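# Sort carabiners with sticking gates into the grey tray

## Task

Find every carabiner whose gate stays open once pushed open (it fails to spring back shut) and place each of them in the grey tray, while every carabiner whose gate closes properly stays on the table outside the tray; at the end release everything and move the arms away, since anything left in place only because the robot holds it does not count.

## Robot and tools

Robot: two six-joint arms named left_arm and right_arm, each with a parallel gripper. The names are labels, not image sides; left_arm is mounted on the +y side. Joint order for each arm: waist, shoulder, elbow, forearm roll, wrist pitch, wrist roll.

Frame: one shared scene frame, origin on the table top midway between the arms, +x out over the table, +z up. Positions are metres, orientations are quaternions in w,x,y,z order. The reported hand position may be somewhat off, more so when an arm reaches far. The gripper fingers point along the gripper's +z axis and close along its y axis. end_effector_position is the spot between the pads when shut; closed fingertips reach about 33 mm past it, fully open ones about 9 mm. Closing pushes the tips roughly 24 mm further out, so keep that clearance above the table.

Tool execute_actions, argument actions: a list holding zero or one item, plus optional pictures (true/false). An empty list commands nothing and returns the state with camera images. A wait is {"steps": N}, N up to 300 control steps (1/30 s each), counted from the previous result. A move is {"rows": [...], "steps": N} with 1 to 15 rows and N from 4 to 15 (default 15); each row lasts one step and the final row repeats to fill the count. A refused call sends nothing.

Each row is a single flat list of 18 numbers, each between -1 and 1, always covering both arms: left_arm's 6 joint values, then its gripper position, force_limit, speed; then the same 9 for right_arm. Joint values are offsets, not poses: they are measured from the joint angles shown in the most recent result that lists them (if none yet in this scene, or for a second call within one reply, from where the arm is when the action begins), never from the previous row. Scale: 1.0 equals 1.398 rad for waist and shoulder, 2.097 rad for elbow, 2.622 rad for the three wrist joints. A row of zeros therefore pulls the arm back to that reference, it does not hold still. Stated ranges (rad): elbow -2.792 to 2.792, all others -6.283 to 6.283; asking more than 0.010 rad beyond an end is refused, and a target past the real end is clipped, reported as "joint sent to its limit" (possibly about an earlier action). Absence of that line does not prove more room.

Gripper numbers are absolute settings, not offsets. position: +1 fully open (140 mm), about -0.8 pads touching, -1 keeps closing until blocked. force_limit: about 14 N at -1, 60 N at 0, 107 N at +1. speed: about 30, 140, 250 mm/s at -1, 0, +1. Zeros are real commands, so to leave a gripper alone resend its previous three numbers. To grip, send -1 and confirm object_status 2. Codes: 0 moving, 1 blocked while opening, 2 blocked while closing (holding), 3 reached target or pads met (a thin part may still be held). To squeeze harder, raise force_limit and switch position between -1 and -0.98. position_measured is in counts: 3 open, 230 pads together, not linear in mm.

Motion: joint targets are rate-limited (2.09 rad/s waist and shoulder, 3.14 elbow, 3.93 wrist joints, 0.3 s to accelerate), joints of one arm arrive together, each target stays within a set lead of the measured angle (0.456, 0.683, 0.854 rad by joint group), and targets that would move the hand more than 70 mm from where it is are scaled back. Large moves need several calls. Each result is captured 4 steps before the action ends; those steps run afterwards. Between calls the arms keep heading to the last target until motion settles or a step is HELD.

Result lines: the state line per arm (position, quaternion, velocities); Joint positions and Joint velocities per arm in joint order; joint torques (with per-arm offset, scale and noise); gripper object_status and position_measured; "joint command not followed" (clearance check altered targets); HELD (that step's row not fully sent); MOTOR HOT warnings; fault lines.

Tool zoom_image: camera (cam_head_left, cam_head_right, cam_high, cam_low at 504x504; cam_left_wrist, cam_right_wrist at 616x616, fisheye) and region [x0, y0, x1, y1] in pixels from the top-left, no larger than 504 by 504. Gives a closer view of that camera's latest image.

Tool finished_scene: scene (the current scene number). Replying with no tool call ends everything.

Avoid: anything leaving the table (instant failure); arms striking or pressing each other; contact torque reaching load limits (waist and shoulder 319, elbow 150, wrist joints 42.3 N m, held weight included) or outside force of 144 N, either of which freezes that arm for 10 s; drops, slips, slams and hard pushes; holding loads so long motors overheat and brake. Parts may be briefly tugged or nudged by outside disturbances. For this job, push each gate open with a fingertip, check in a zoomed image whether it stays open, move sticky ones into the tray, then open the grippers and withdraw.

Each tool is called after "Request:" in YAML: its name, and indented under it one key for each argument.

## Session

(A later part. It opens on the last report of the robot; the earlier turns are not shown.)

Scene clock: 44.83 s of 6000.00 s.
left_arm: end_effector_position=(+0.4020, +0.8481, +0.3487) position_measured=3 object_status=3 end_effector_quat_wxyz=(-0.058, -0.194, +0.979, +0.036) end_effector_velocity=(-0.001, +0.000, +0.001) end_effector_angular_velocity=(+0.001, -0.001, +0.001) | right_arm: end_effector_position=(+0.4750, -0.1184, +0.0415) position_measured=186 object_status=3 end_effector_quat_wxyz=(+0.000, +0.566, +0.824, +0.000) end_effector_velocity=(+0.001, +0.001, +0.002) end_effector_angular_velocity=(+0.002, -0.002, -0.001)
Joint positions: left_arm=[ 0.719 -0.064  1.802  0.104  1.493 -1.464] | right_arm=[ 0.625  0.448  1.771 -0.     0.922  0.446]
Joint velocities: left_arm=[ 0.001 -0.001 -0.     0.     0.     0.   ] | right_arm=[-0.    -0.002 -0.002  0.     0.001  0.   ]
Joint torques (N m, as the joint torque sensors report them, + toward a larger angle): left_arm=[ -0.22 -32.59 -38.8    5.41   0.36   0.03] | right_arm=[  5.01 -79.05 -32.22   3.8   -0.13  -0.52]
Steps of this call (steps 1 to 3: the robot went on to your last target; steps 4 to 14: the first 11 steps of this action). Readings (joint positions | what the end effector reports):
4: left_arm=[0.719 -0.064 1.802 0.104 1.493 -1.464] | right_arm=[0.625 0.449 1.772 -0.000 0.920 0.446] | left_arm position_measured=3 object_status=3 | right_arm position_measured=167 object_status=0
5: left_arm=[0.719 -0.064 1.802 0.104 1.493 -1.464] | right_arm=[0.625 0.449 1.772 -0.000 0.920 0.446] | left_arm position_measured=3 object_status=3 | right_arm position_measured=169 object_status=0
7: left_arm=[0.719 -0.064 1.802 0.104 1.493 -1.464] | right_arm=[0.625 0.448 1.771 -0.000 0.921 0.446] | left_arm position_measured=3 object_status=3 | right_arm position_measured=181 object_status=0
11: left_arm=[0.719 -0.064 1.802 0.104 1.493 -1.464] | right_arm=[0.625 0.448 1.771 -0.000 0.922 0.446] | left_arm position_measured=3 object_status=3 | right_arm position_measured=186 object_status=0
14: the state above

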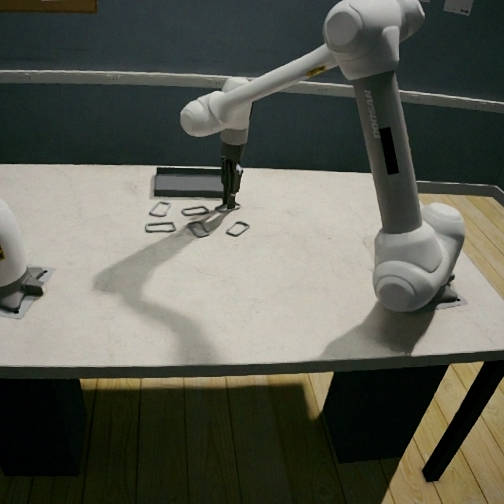

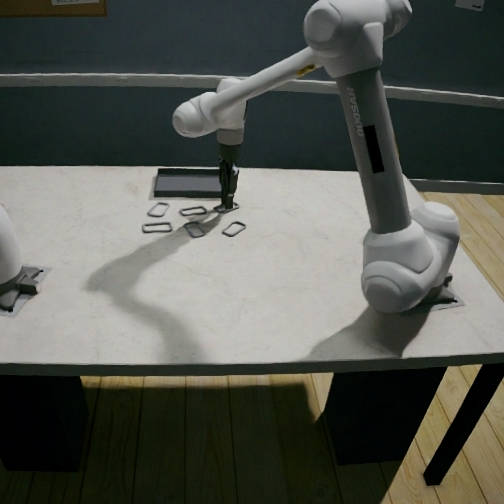

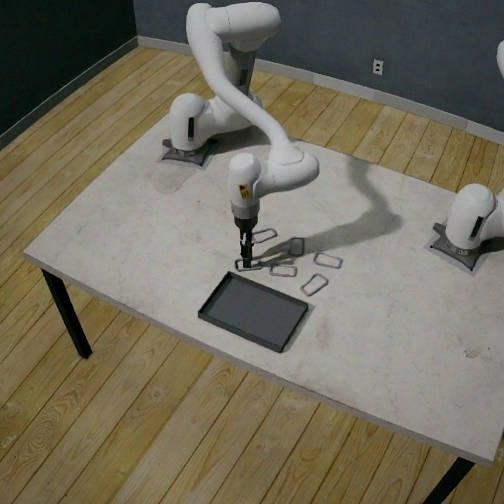

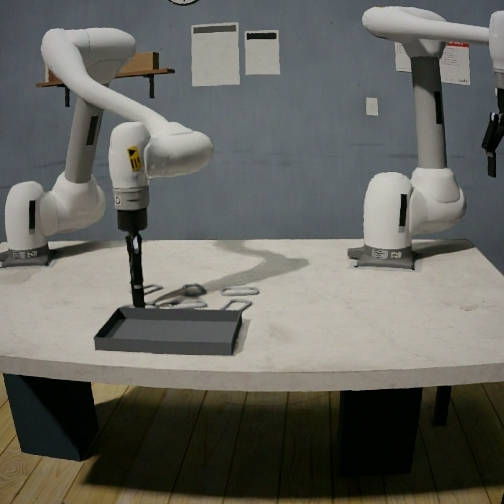

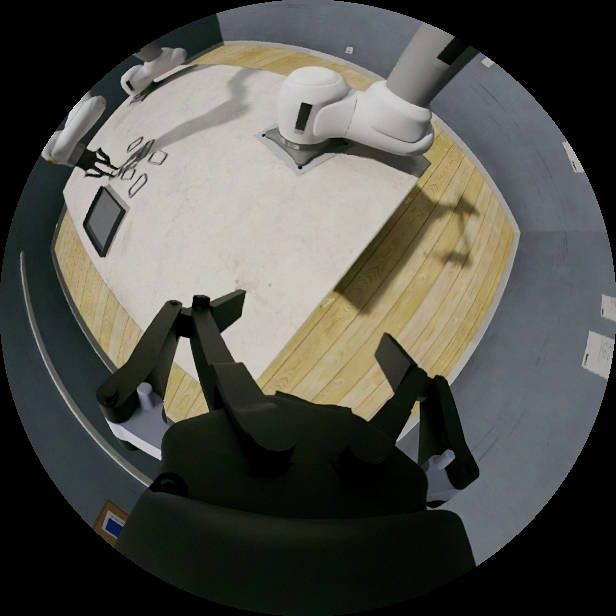

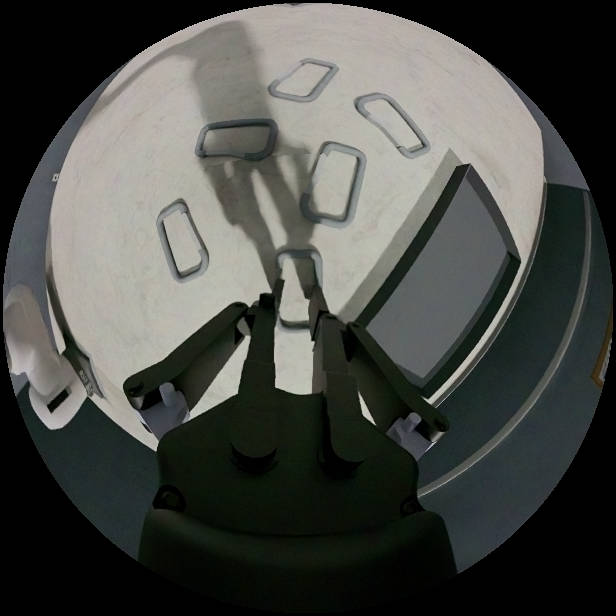

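Request:
execute_actions:
  actions:
    - {"rows":[[0,0,0,0,0,0,1,0,0.5,0,0,0,0,0,0,-0.1,0,0.3]],"steps":15}
  pictures: true

Request:
zoom_image:
  camera: "cam_right_wrist"
  region: [220,200,400,380]

Request:
zoom_image:
  camera: "cam_low"
  region: [100,260,220,320]

Scene clock: 45.40 s of 6000.00 s.
left_arm: end_effector_position=(+0.4020, +0.8481, +0.3487) position_measured=3 object_status=3 end_effector_quat_wxyz=(-0.058, -0.194, +0.979, +0.036) end_effector_velocity=(-0.000, -0.000, +0.001) end_effector_angular_velocity=(+0.002, -0.001, +0.001) | right_arm: end_effector_position=(+0.4751, -0.1184, +0.0417) position_measured=141 object_status=0 end_effector_quat_wxyz=(+0.000, +0.566, +0.824, +0.001) end_effector_velocity=(-0.001, -0.000, +0.000) end_effector_angular_velocity=(+0.000, -0.000, +0.001)
Joint positions: left_arm=[ 0.719 -0.064  1.802  0.104  1.493 -1.464] | right_arm=[ 0.625  0.448  1.771 -0.     0.922  0.446]
Joint velocities: left_arm=[-0.    -0.001  0.     0.001 -0.    -0.002] | right_arm=[ 0.001 -0.001  0.001 -0.    -0.     0.   ]
Joint torques (N m, as the joint torque sensors report them, + toward a larger angle): left_arm=[  0.02 -32.03 -39.18   5.37   0.34  -0.01] | right_arm=[  3.58 -79.52 -32.3    3.47  -0.2   -0.37]
Steps of this call (steps 1 to 4: the last 4 steps of your previous action; steps 5 to 6: the robot went on to your last target; steps 7 to 17: the first 11 steps of this action). Readings (joint positions | what the end effector reports):
7: left_arm=[0.719 -0.064 1.802 0.104 1.493 -1.464] | right_arm=[0.625 0.448 1.771 -0.000 0.922 0.446] | left_arm position_measured=3 object_status=3 | right_arm position_measured=186 object_status=0
8: left_arm=[0.719 -0.064 1.802 0.104 1.493 -1.464] | right_arm=[0.625 0.448 1.771 -0.000 0.922 0.446] | left_arm position_measured=3 object_status=3 | right_arm position_measured=183 object_status=0
10: left_arm=[0.719 -0.064 1.802 0.104 1.493 -1.464] | right_arm=[0.625 0.448 1.771 -0.000 0.922 0.446] | left_arm position_measured=3 object_status=3 | right_arm position_measured=164 object_status=0
14: left_arm=[0.719 -0.064 1.802 0.104 1.493 -1.464] | right_arm=[0.625 0.448 1.771 -0.000 0.922 0.446] | left_arm position_measured=3 object_status=3 | right_arm position_measured=141 object_status=0
17: the state above

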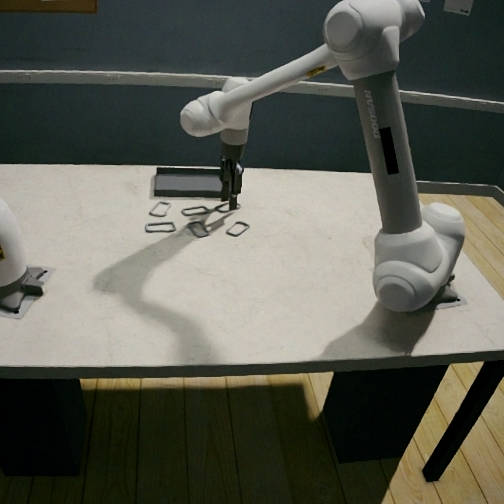

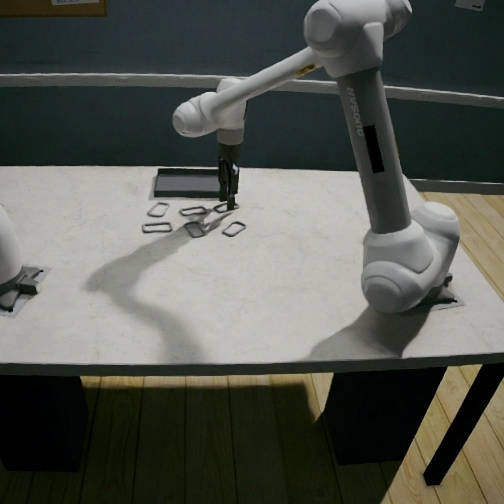

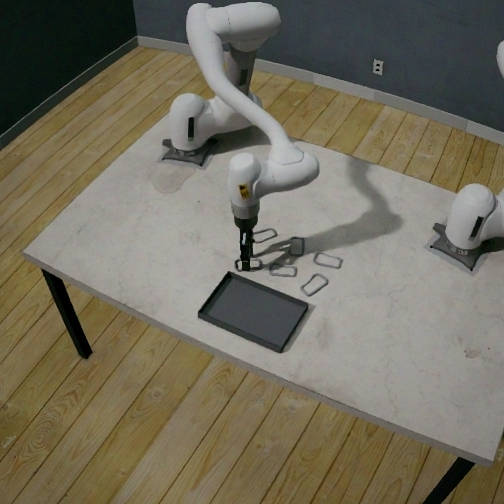

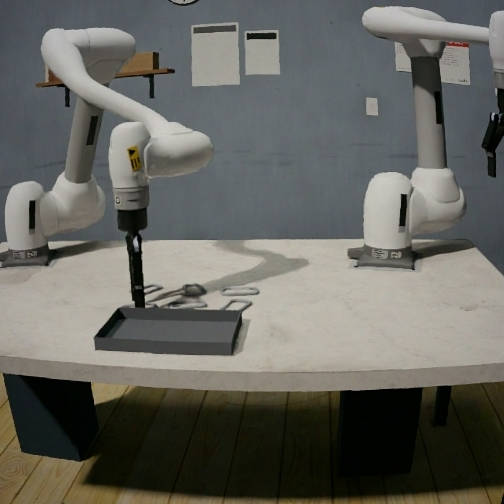

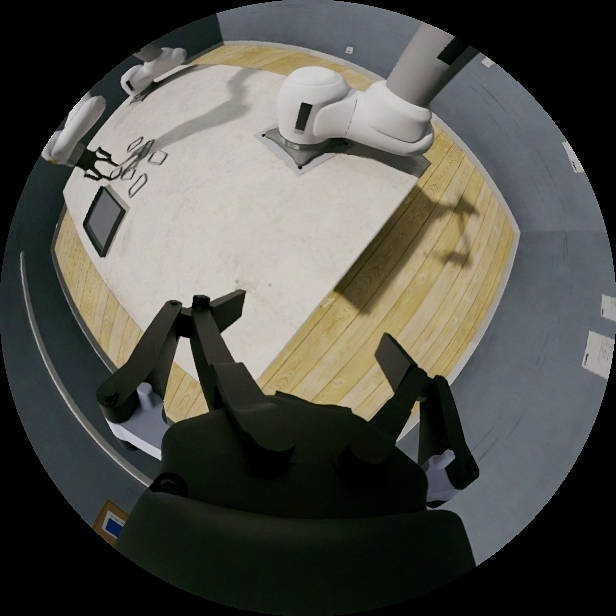

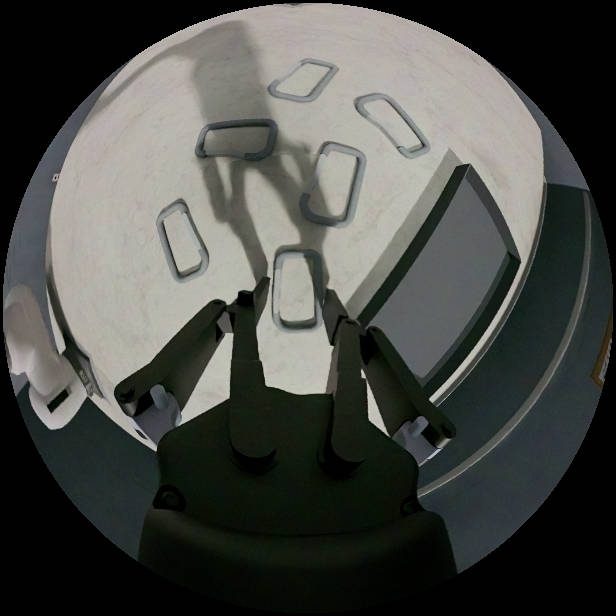

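Region (220, 200, 400, 380) of cam_right_wrist's 616x616 image, scaled by 2.800, with more detail than that image has.

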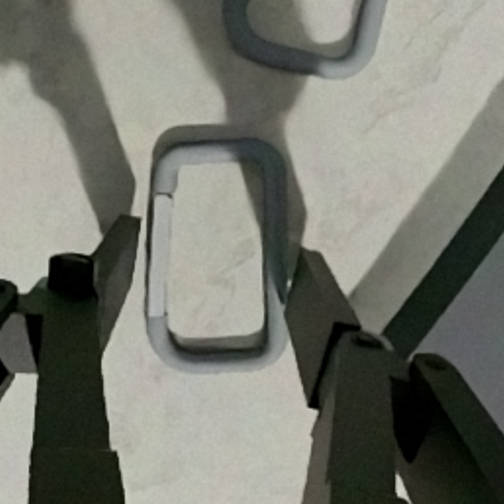

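Region (100, 260, 220, 320) of cam_low's 504x504 image, scaled by 4.200, with more detail than that image has.

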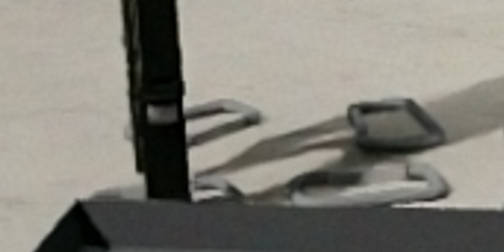

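Request:
execute_actions:
  actions:
    - {"rows":[[0,0,0,0,0,0,1,0,0.5,0,0.0044,0.0022,0,-0.0039,0,-0.1,0,0.3]],"steps":12}
  pictures: false

Request:
execute_actions:
  actions:
    - {"rows":[[0,0,0,0,0,0,1,0,0.5,0,0,0,0,0,0,-0.33,-0.4,-0.3],[0,0,0,0,0,0,1,0,0.5,0,0,0,0,0,0,-0.33,-0.4,-0.3]],"steps":15}
  pictures: true

Request:
execute_actions:
  actions:
    - {"rows":[[0,0,0,0,0,0,1,0,0.5,0,-0.0024,-0.0012,0,0.002,0,-0.1,-0.4,0.3]],"steps":12}
  pictures: true

Scene clock: 46.60 s of 6000.00 s.
left_arm: end_effector_position=(+0.4020, +0.8481, +0.3487) position_measured=3 object_status=3 end_effector_quat_wxyz=(-0.058, -0.194, +0.979, +0.036) end_effector_velocity=(+0.001, -0.001, +0.000) end_effector_angular_velocity=(-0.000, -0.000, -0.002) | right_arm: end_effector_position=(+0.4748, -0.1187, +0.0355) position_measured=141 object_status=3 end_effector_quat_wxyz=(+0.000, +0.566, +0.824, +0.000) end_effector_velocity=(+0.001, +0.001, -0.004) end_effector_angular_velocity=(+0.002, -0.001, -0.002)
Joint positions: left_arm=[ 0.719 -0.064  1.802  0.104  1.493 -1.464] | right_arm=[ 0.625  0.453  1.775 -0.     0.912  0.446]
Joint velocities: left_arm=[-0.002 -0.     0.    -0.     0.    -0.   ] | right_arm=[-0.     0.004  0.001  0.001 -0.007  0.001]
Joint torques (N m, as the joint torque sensors report them, + toward a larger angle): left_arm=[ -0.53 -32.56 -39.26   5.42   0.41  -0.02] | right_arm=[  2.94 -80.37 -30.76   3.37  -0.07  -0.21]
Steps of this call (steps 1 to 4: the last 4 steps of your previous action; steps 5 to 15: the robot went on to your last target; steps 16 to 28: nothing new was sent; steps 29 to 36: the first 8 steps of this action). Readings (joint positions | what the end effector reports):
29: left_arm=[0.719 -0.064 1.802 0.104 1.493 -1.464] | right_arm=[0.625 0.448 1.771 -0.000 0.922 0.446] | left_arm position_measured=3 object_status=3 | right_arm position_measured=141 object_status=3
30: left_arm=[0.719 -0.064 1.802 0.104 1.493 -1.464] | right_arm=[0.625 0.449 1.772 -0.000 0.919 0.446] | left_arm position_measured=3 object_status=3 | right_arm position_measured=141 object_status=3
32: left_arm=[0.719 -0.064 1.802 0.104 1.493 -1.464] | right_arm=[0.625 0.452 1.774 -0.000 0.915 0.446] | left_arm position_measured=3 object_status=3 | right_arm position_measured=141 object_status=3
36: the state above

Scene clock: 47.10 s of 6000.00 s.
left_arm: end_effector_position=(+0.4020, +0.8481, +0.3487) position_measured=3 object_status=3 end_effector_quat_wxyz=(-0.058, -0.194, +0.979, +0.036) end_effector_velocity=(-0.000, +0.000, +0.000) end_effector_angular_velocity=(+0.000, -0.000, +0.000) | right_arm: end_effector_position=(+0.4749, -0.1186, +0.0353) position_measured=171 object_status=0 end_effector_quat_wxyz=(+0.000, +0.566, +0.824, +0.000) end_effector_velocity=(-0.000, +0.000, +0.000) end_effector_angular_velocity=(+0.000, -0.001, +0.001)
Joint positions: left_arm=[ 0.719 -0.064  1.802  0.104  1.493 -1.464] | right_arm=[ 0.625  0.454  1.775 -0.     0.912  0.446]
Joint velocities: left_arm=[ 0.    -0.001 -0.     0.     0.     0.   ] | right_arm=[ 0.    -0.001  0.001 -0.    -0.001 -0.   ]
Joint torques (N m, as the joint torque sensors report them, + toward a larger angle): left_arm=[ -0.62 -32.15 -39.16   5.42   0.43   0.01] | right_arm=[  5.63 -51.96 -11.95   4.67   2.41  -0.2 ]
Steps of this call (steps 1 to 4: the last 4 steps of your previous action; steps 5 to 15: the first 11 steps of this action, its rows measured from where the robot was after step 4). Readings (joint positions | what the end effector reports):
4: left_arm=[0.719 -0.064 1.802 0.104 1.493 -1.464] | right_arm=[0.625 0.454 1.775 -0.000 0.912 0.446] | left_arm position_measured=3 object_status=3 | right_arm position_measured=141 object_status=3
5: left_arm=[0.719 -0.064 1.802 0.104 1.493 -1.464] | right_arm=[0.625 0.454 1.775 -0.000 0.912 0.446] | left_arm position_measured=3 object_status=3 | right_arm position_measured=141 object_status=0
6: left_arm=[0.719 -0.064 1.802 0.104 1.493 -1.464] | right_arm=[0.625 0.454 1.775 -0.000 0.912 0.446] | left_arm position_measured=3 object_status=3 | right_arm position_measured=143 object_status=0
8: left_arm=[0.719 -0.064 1.802 0.104 1.493 -1.464] | right_arm=[0.625 0.454 1.775 -0.000 0.912 0.446] | left_arm position_measured=3 object_status=3 | right_arm position_measured=155 object_status=0
12: left_arm=[0.719 -0.064 1.802 0.104 1.493 -1.464] | right_arm=[0.625 0.454 1.775 -0.000 0.912 0.446] | left_arm position_measured=3 object_status=3 | right_arm position_measured=171 object_status=0
15: the state above

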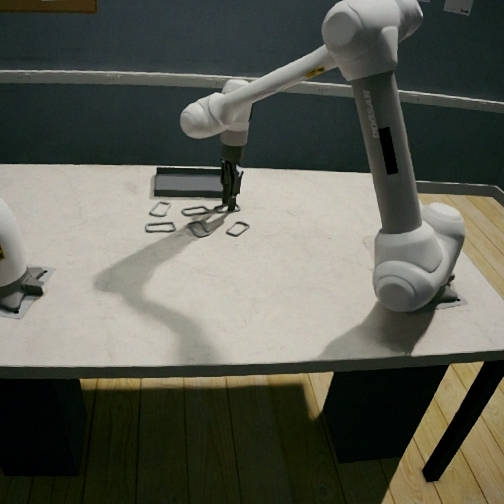

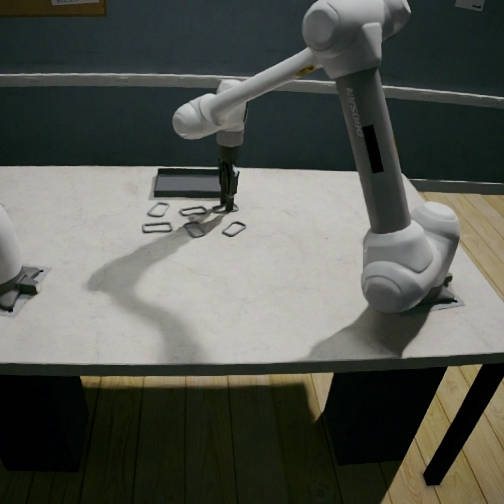

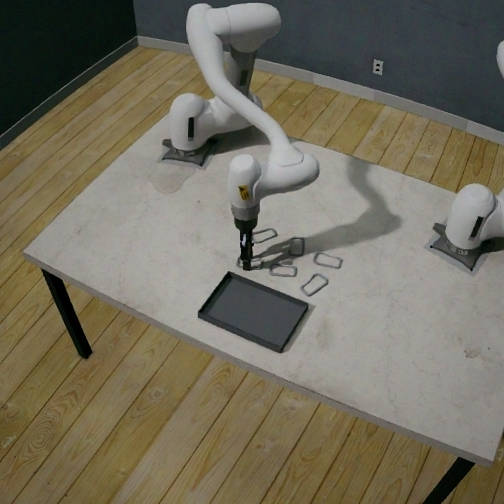

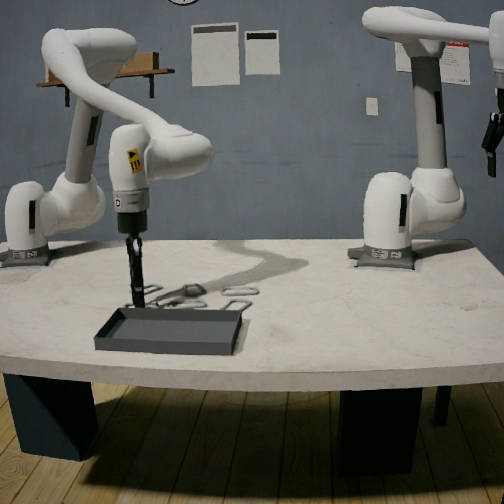

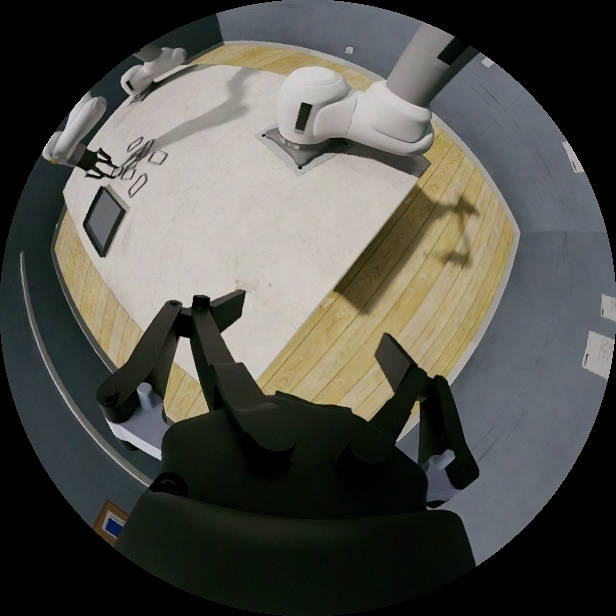

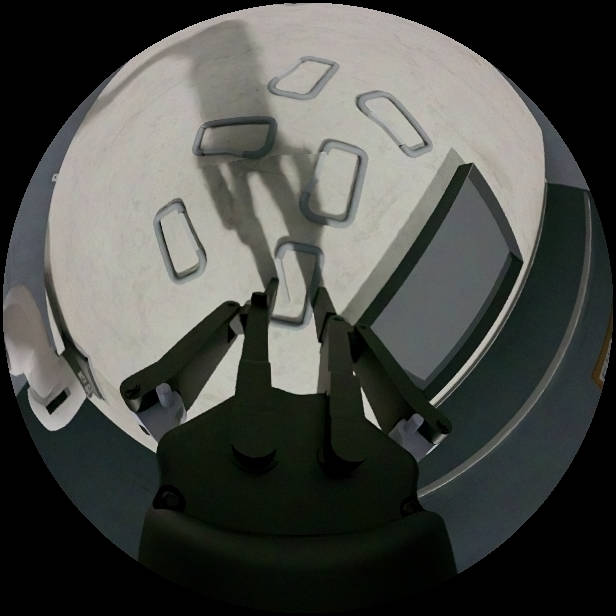

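Scene clock: 47.50 s of 6000.00 s.
left_arm: end_effector_position=(+0.4020, +0.8481, +0.3487) position_measured=3 object_status=3 end_effector_quat_wxyz=(-0.058, -0.194, +0.979, +0.036) end_effector_velocity=(-0.000, +0.000, -0.000) end_effector_angular_velocity=(-0.000, +0.000, -0.000) | right_arm: end_effector_position=(+0.4751, -0.1184, +0.0385) position_measured=141 object_status=0 end_effector_quat_wxyz=(+0.000, +0.566, +0.824, +0.001) end_effector_velocity=(+0.001, +0.001, +0.004) end_effector_angular_velocity=(+0.002, -0.002, -0.002)
Joint positions: left_arm=[ 0.719 -0.064  1.802  0.104  1.493 -1.464] | right_arm=[ 0.625  0.451  1.773 -0.     0.917  0.446]
Joint velocities: left_arm=[ 0.  0.  0.  0. -0.  0.] | right_arm=[-0.    -0.004 -0.002  0.     0.003  0.001]
Joint torques (N m, as the joint torque sensors report them, + toward a larger angle): left_arm=[ -0.2  -32.17 -38.77   5.44   0.3    0.  ] | right_arm=[  3.63 -78.46 -31.89   3.57  -0.36  -0.22]
Steps of this call (steps 1 to 4: the last 4 steps of your previous action; steps 5 to 12: the first 8 steps of this action, its rows measured from where the robot was after step 4). Readings (joint positions | what the end effector reports):
4: left_arm=[0.719 -0.064 1.802 0.104 1.493 -1.464] | right_arm=[0.625 0.454 1.775 -0.000 0.912 0.446] | left_arm position_measured=3 object_status=3 | right_arm position_measured=171 object_status=3
5: left_arm=[0.719 -0.064 1.802 0.104 1.493 -1.464] | right_arm=[0.625 0.454 1.775 -0.000 0.912 0.446] | left_arm position_measured=3 object_status=3 | right_arm position_measured=171 object_status=0
6: left_arm=[0.719 -0.064 1.802 0.104 1.493 -1.464] | right_arm=[0.625 0.453 1.775 -0.000 0.913 0.446] | left_arm position_measured=3 object_status=3 | right_arm position_measured=168 object_status=0
8: left_arm=[0.719 -0.064 1.802 0.104 1.493 -1.464] | right_arm=[0.625 0.452 1.774 -0.000 0.915 0.446] | left_arm position_measured=3 object_status=3 | right_arm position_measured=149 object_status=0
12: the state above

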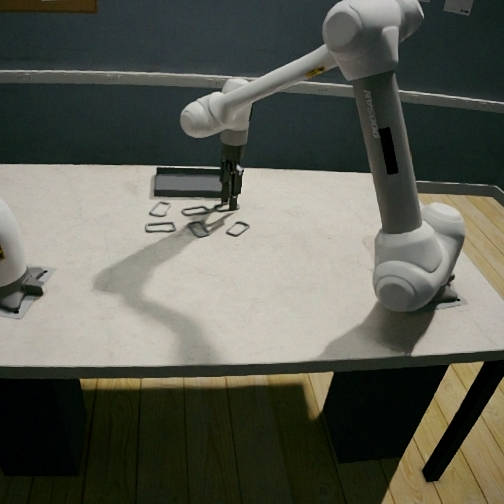

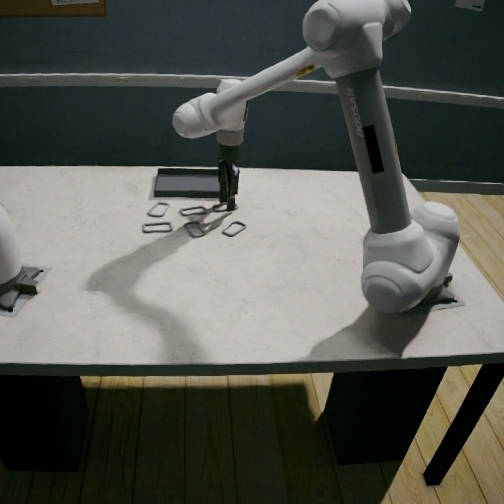

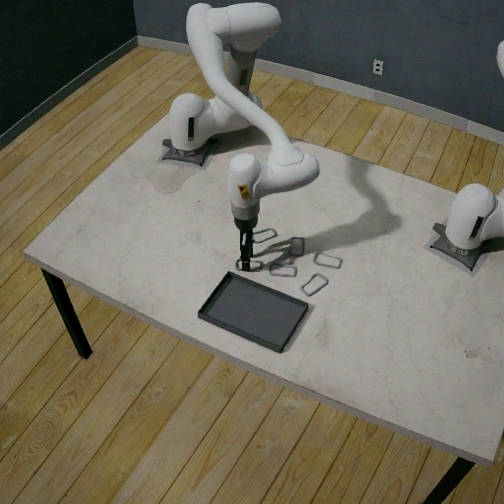

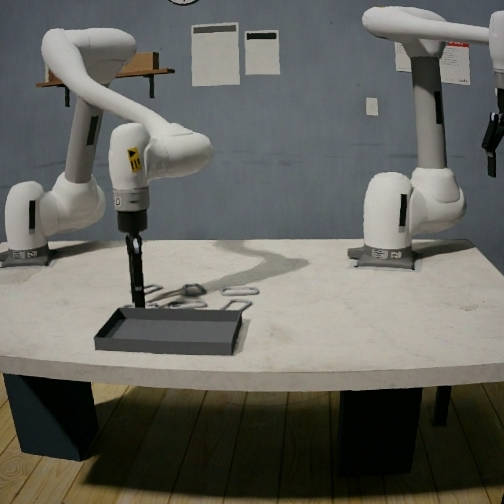

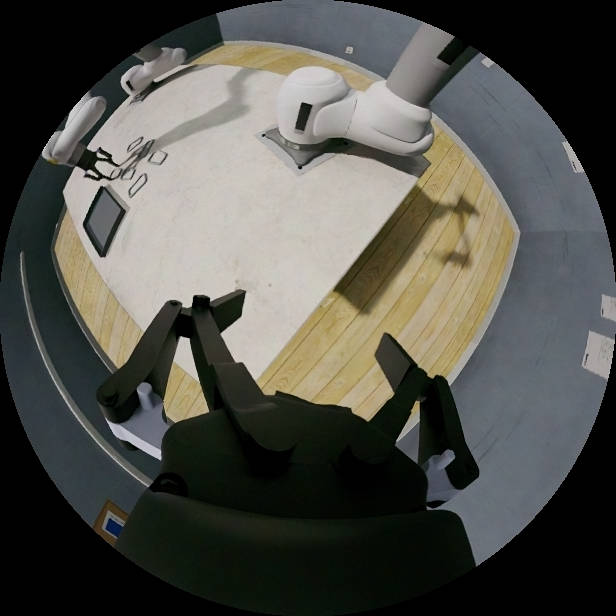

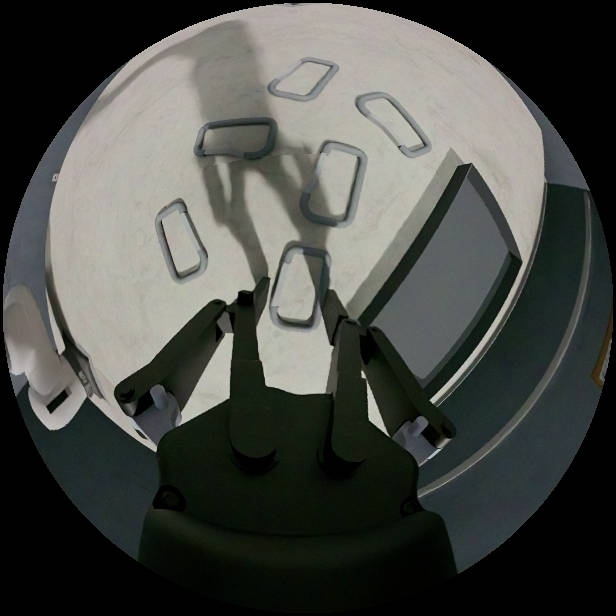

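Request:
execute_actions:
  actions:
    - {"rows":[[0,0,0,0,0,0,1,0,0.5,0,-0.027,-0.013,0,0.024,0,-0.1,-0.4,0.3],[0,0,0,0,0,0,1,0,0.5,0,-0.027,-0.013,0,0.024,0,-0.1,-0.4,0.3],[0,0,0,0,0,0,1,0,0.5,0,-0.027,-0.013,0,0.024,0,-0.1,-0.4,0.3],[0,0,0,0,0,0,1,0,0.5,0.0987,0.063,-0.0954,0,0.043,0.172,-0.1,-0.4,0.3]],"steps":15}
  pictures: false

Request:
execute_actions:
  actions:
    - {"steps":10}
  pictures: true

Request:
zoom_image:
  camera: "cam_right_wrist"
  region: [200,180,420,400]

Scene clock: 48.10 s of 6000.00 s.
left_arm: end_effector_position=(+0.4020, +0.8481, +0.3487) position_measured=3 object_status=3 end_effector_quat_wxyz=(-0.058, -0.194, +0.979, +0.036) end_effector_velocity=(+0.000, -0.000, +0.000) end_effector_angular_velocity=(+0.000, -0.000, -0.001) | right_arm: end_effector_position=(+0.4624, -0.0445, +0.0704) position_measured=141 object_status=3 end_effector_quat_wxyz=(+0.000, +0.637, +0.771, +0.004) end_effector_velocity=(-0.107, +0.365, -0.044) end_effector_angular_velocity=(-0.034, +0.041, -0.923)
Joint positions: left_arm=[ 0.719 -0.064  1.802  0.104  1.493 -1.464] | right_arm=[ 0.704  0.485  1.648 -0.     1.001  0.702]
Joint velocities: left_arm=[-0.001 -0.001 -0.     0.    -0.     0.   ] | right_arm=[ 0.408  0.377 -0.515  0.001  0.19   1.33 ]
Joint torques (N m, as the joint torque sensors report them, + toward a larger angle): left_arm=[ -0.21 -32.14 -38.95   5.42   0.37   0.03] | right_arm=[  2.38 -95.1  -37.26   4.15  -0.18  -0.23]
Steps of this call (steps 1 to 4: the last 4 steps of your previous action; steps 5 to 7: the robot went on to your last target; steps 8 to 18: the first 11 steps of this action). Readings (joint positions | what the end effector reports):
8: left_arm=[0.719 -0.064 1.802 0.104 1.493 -1.464] | right_arm=[0.625 0.450 1.773 -0.000 0.917 0.446] | left_arm position_measured=3 object_status=3 | right_arm position_measured=141 object_status=3
9: left_arm=[0.719 -0.064 1.802 0.104 1.493 -1.464] | right_arm=[0.625 0.447 1.770 -0.000 0.923 0.446] | left_arm position_measured=3 object_status=3 | right_arm position_measured=141 object_status=3
11: left_arm=[0.719 -0.064 1.802 0.104 1.493 -1.464] | right_arm=[0.625 0.428 1.756 -0.000 0.954 0.446] | left_arm position_measured=3 object_status=3 | right_arm position_measured=141 object_status=3
15: left_arm=[0.719 -0.064 1.802 0.104 1.493 -1.464] | right_arm=[0.660 0.441 1.699 -0.000 0.982 0.558] | left_arm position_measured=3 object_status=3 | right_arm position_measured=141 object_status=3
18: the state above

Scene clock: 48.43 s of 6000.00 s.
left_arm: end_effector_position=(+0.4020, +0.8481, +0.3487) position_measured=3 object_status=3 end_effector_quat_wxyz=(-0.058, -0.194, +0.979, +0.036) end_effector_velocity=(-0.001, +0.000, +0.001) end_effector_angular_velocity=(+0.001, -0.002, +0.000) | right_arm: end_effector_position=(+0.4443, +0.0076, +0.0645) position_measured=141 object_status=3 end_effector_quat_wxyz=(+0.000, +0.687, +0.727, +0.000) end_effector_velocity=(-0.001, +0.005, -0.000) end_effector_angular_velocity=(-0.000, -0.001, -0.013)
Joint positions: left_arm=[ 0.719 -0.064  1.802  0.104  1.493 -1.464] | right_arm=[ 0.763  0.538  1.573 -0.     1.029  0.896]
Joint velocities: left_arm=[ 0.002 -0.002  0.    -0.    -0.     0.001] | right_arm=[ 0.005  0.005 -0.008 -0.001  0.003  0.018]
Joint torques (N m, as the joint torque sensors report them, + toward a larger angle): left_arm=[  0.42 -31.72 -38.98   5.43   0.43  -0.06] | right_arm=[  2.86 -89.62 -33.3    3.81   0.     0.01]
Kept back: nothing.
Steps of this call (steps 1 to 4: the last 4 steps of your previous action; steps 5 to 10: the robot went on to your last target). Readings (joint positions | what the end effector reports):
1: left_arm=[0.719 -0.064 1.802 0.104 1.493 -1.464] | right_arm=[0.717 0.498 1.630 -0.000 1.008 0.747] | left_arm position_measured=3 object_status=3 | right_arm position_measured=141 object_status=3
2: left_arm=[0.719 -0.064 1.802 0.104 1.493 -1.464] | right_arm=[0.730 0.509 1.614 -0.000 1.014 0.789] | left_arm position_measured=3 object_status=3 | right_arm position_measured=141 object_status=3
4: left_arm=[0.719 -0.064 1.802 0.104 1.493 -1.464] | right_arm=[0.750 0.527 1.589 -0.000 1.023 0.855] | left_arm position_measured=3 object_status=3 | right_arm position_measured=141 object_status=3
8: left_arm=[0.719 -0.064 1.802 0.104 1.493 -1.464] | right_arm=[0.762 0.538 1.574 -0.000 1.029 0.893] | left_arm position_measured=3 object_status=3 | right_arm position_measured=141 object_status=3
10: the state above

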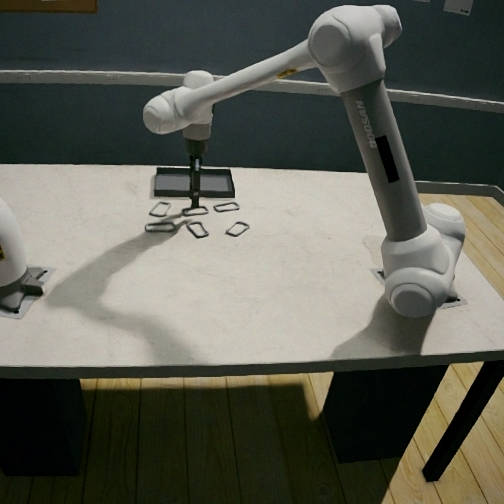

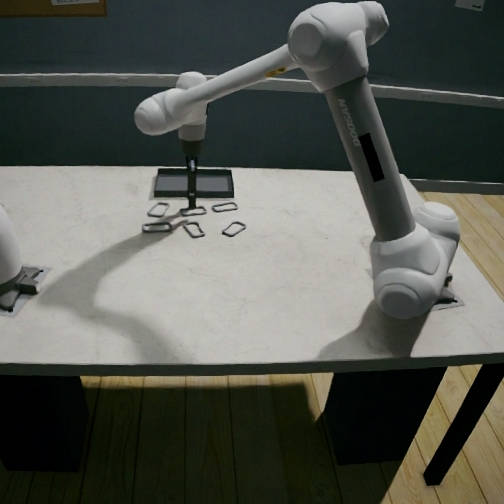

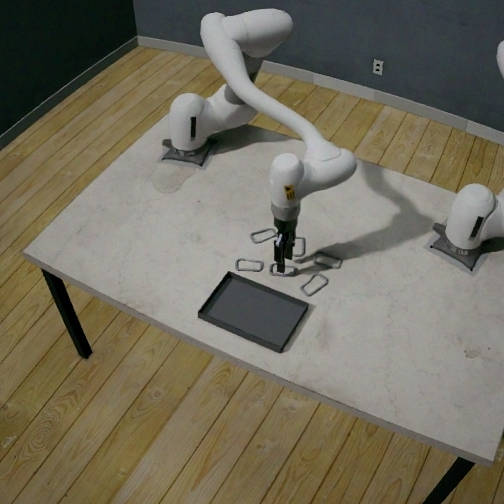

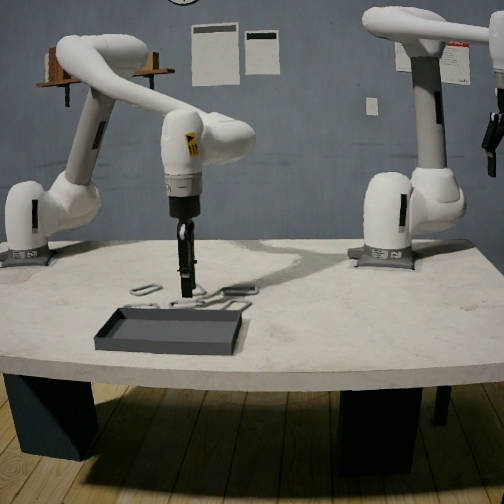

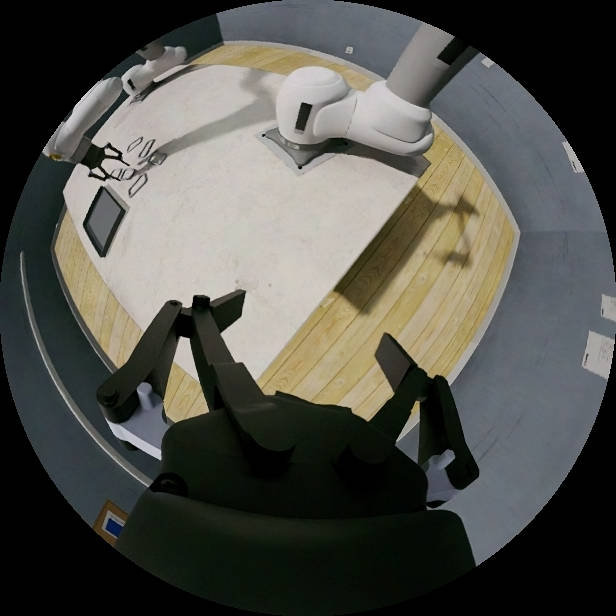

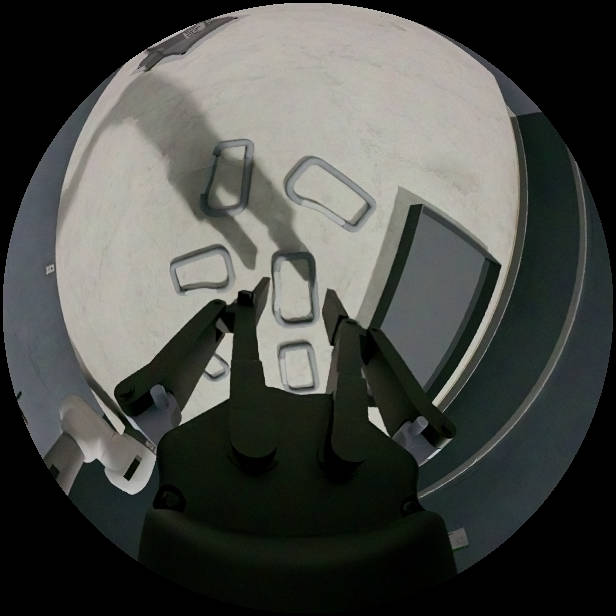

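Region (200, 180, 420, 400) of cam_right_wrist's 616x616 image, scaled by 2.291, with more detail than that image has.

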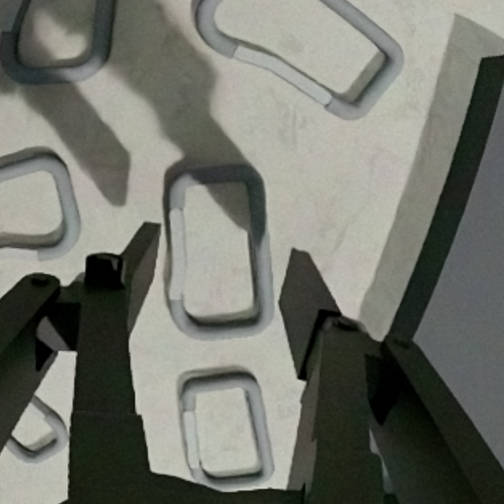

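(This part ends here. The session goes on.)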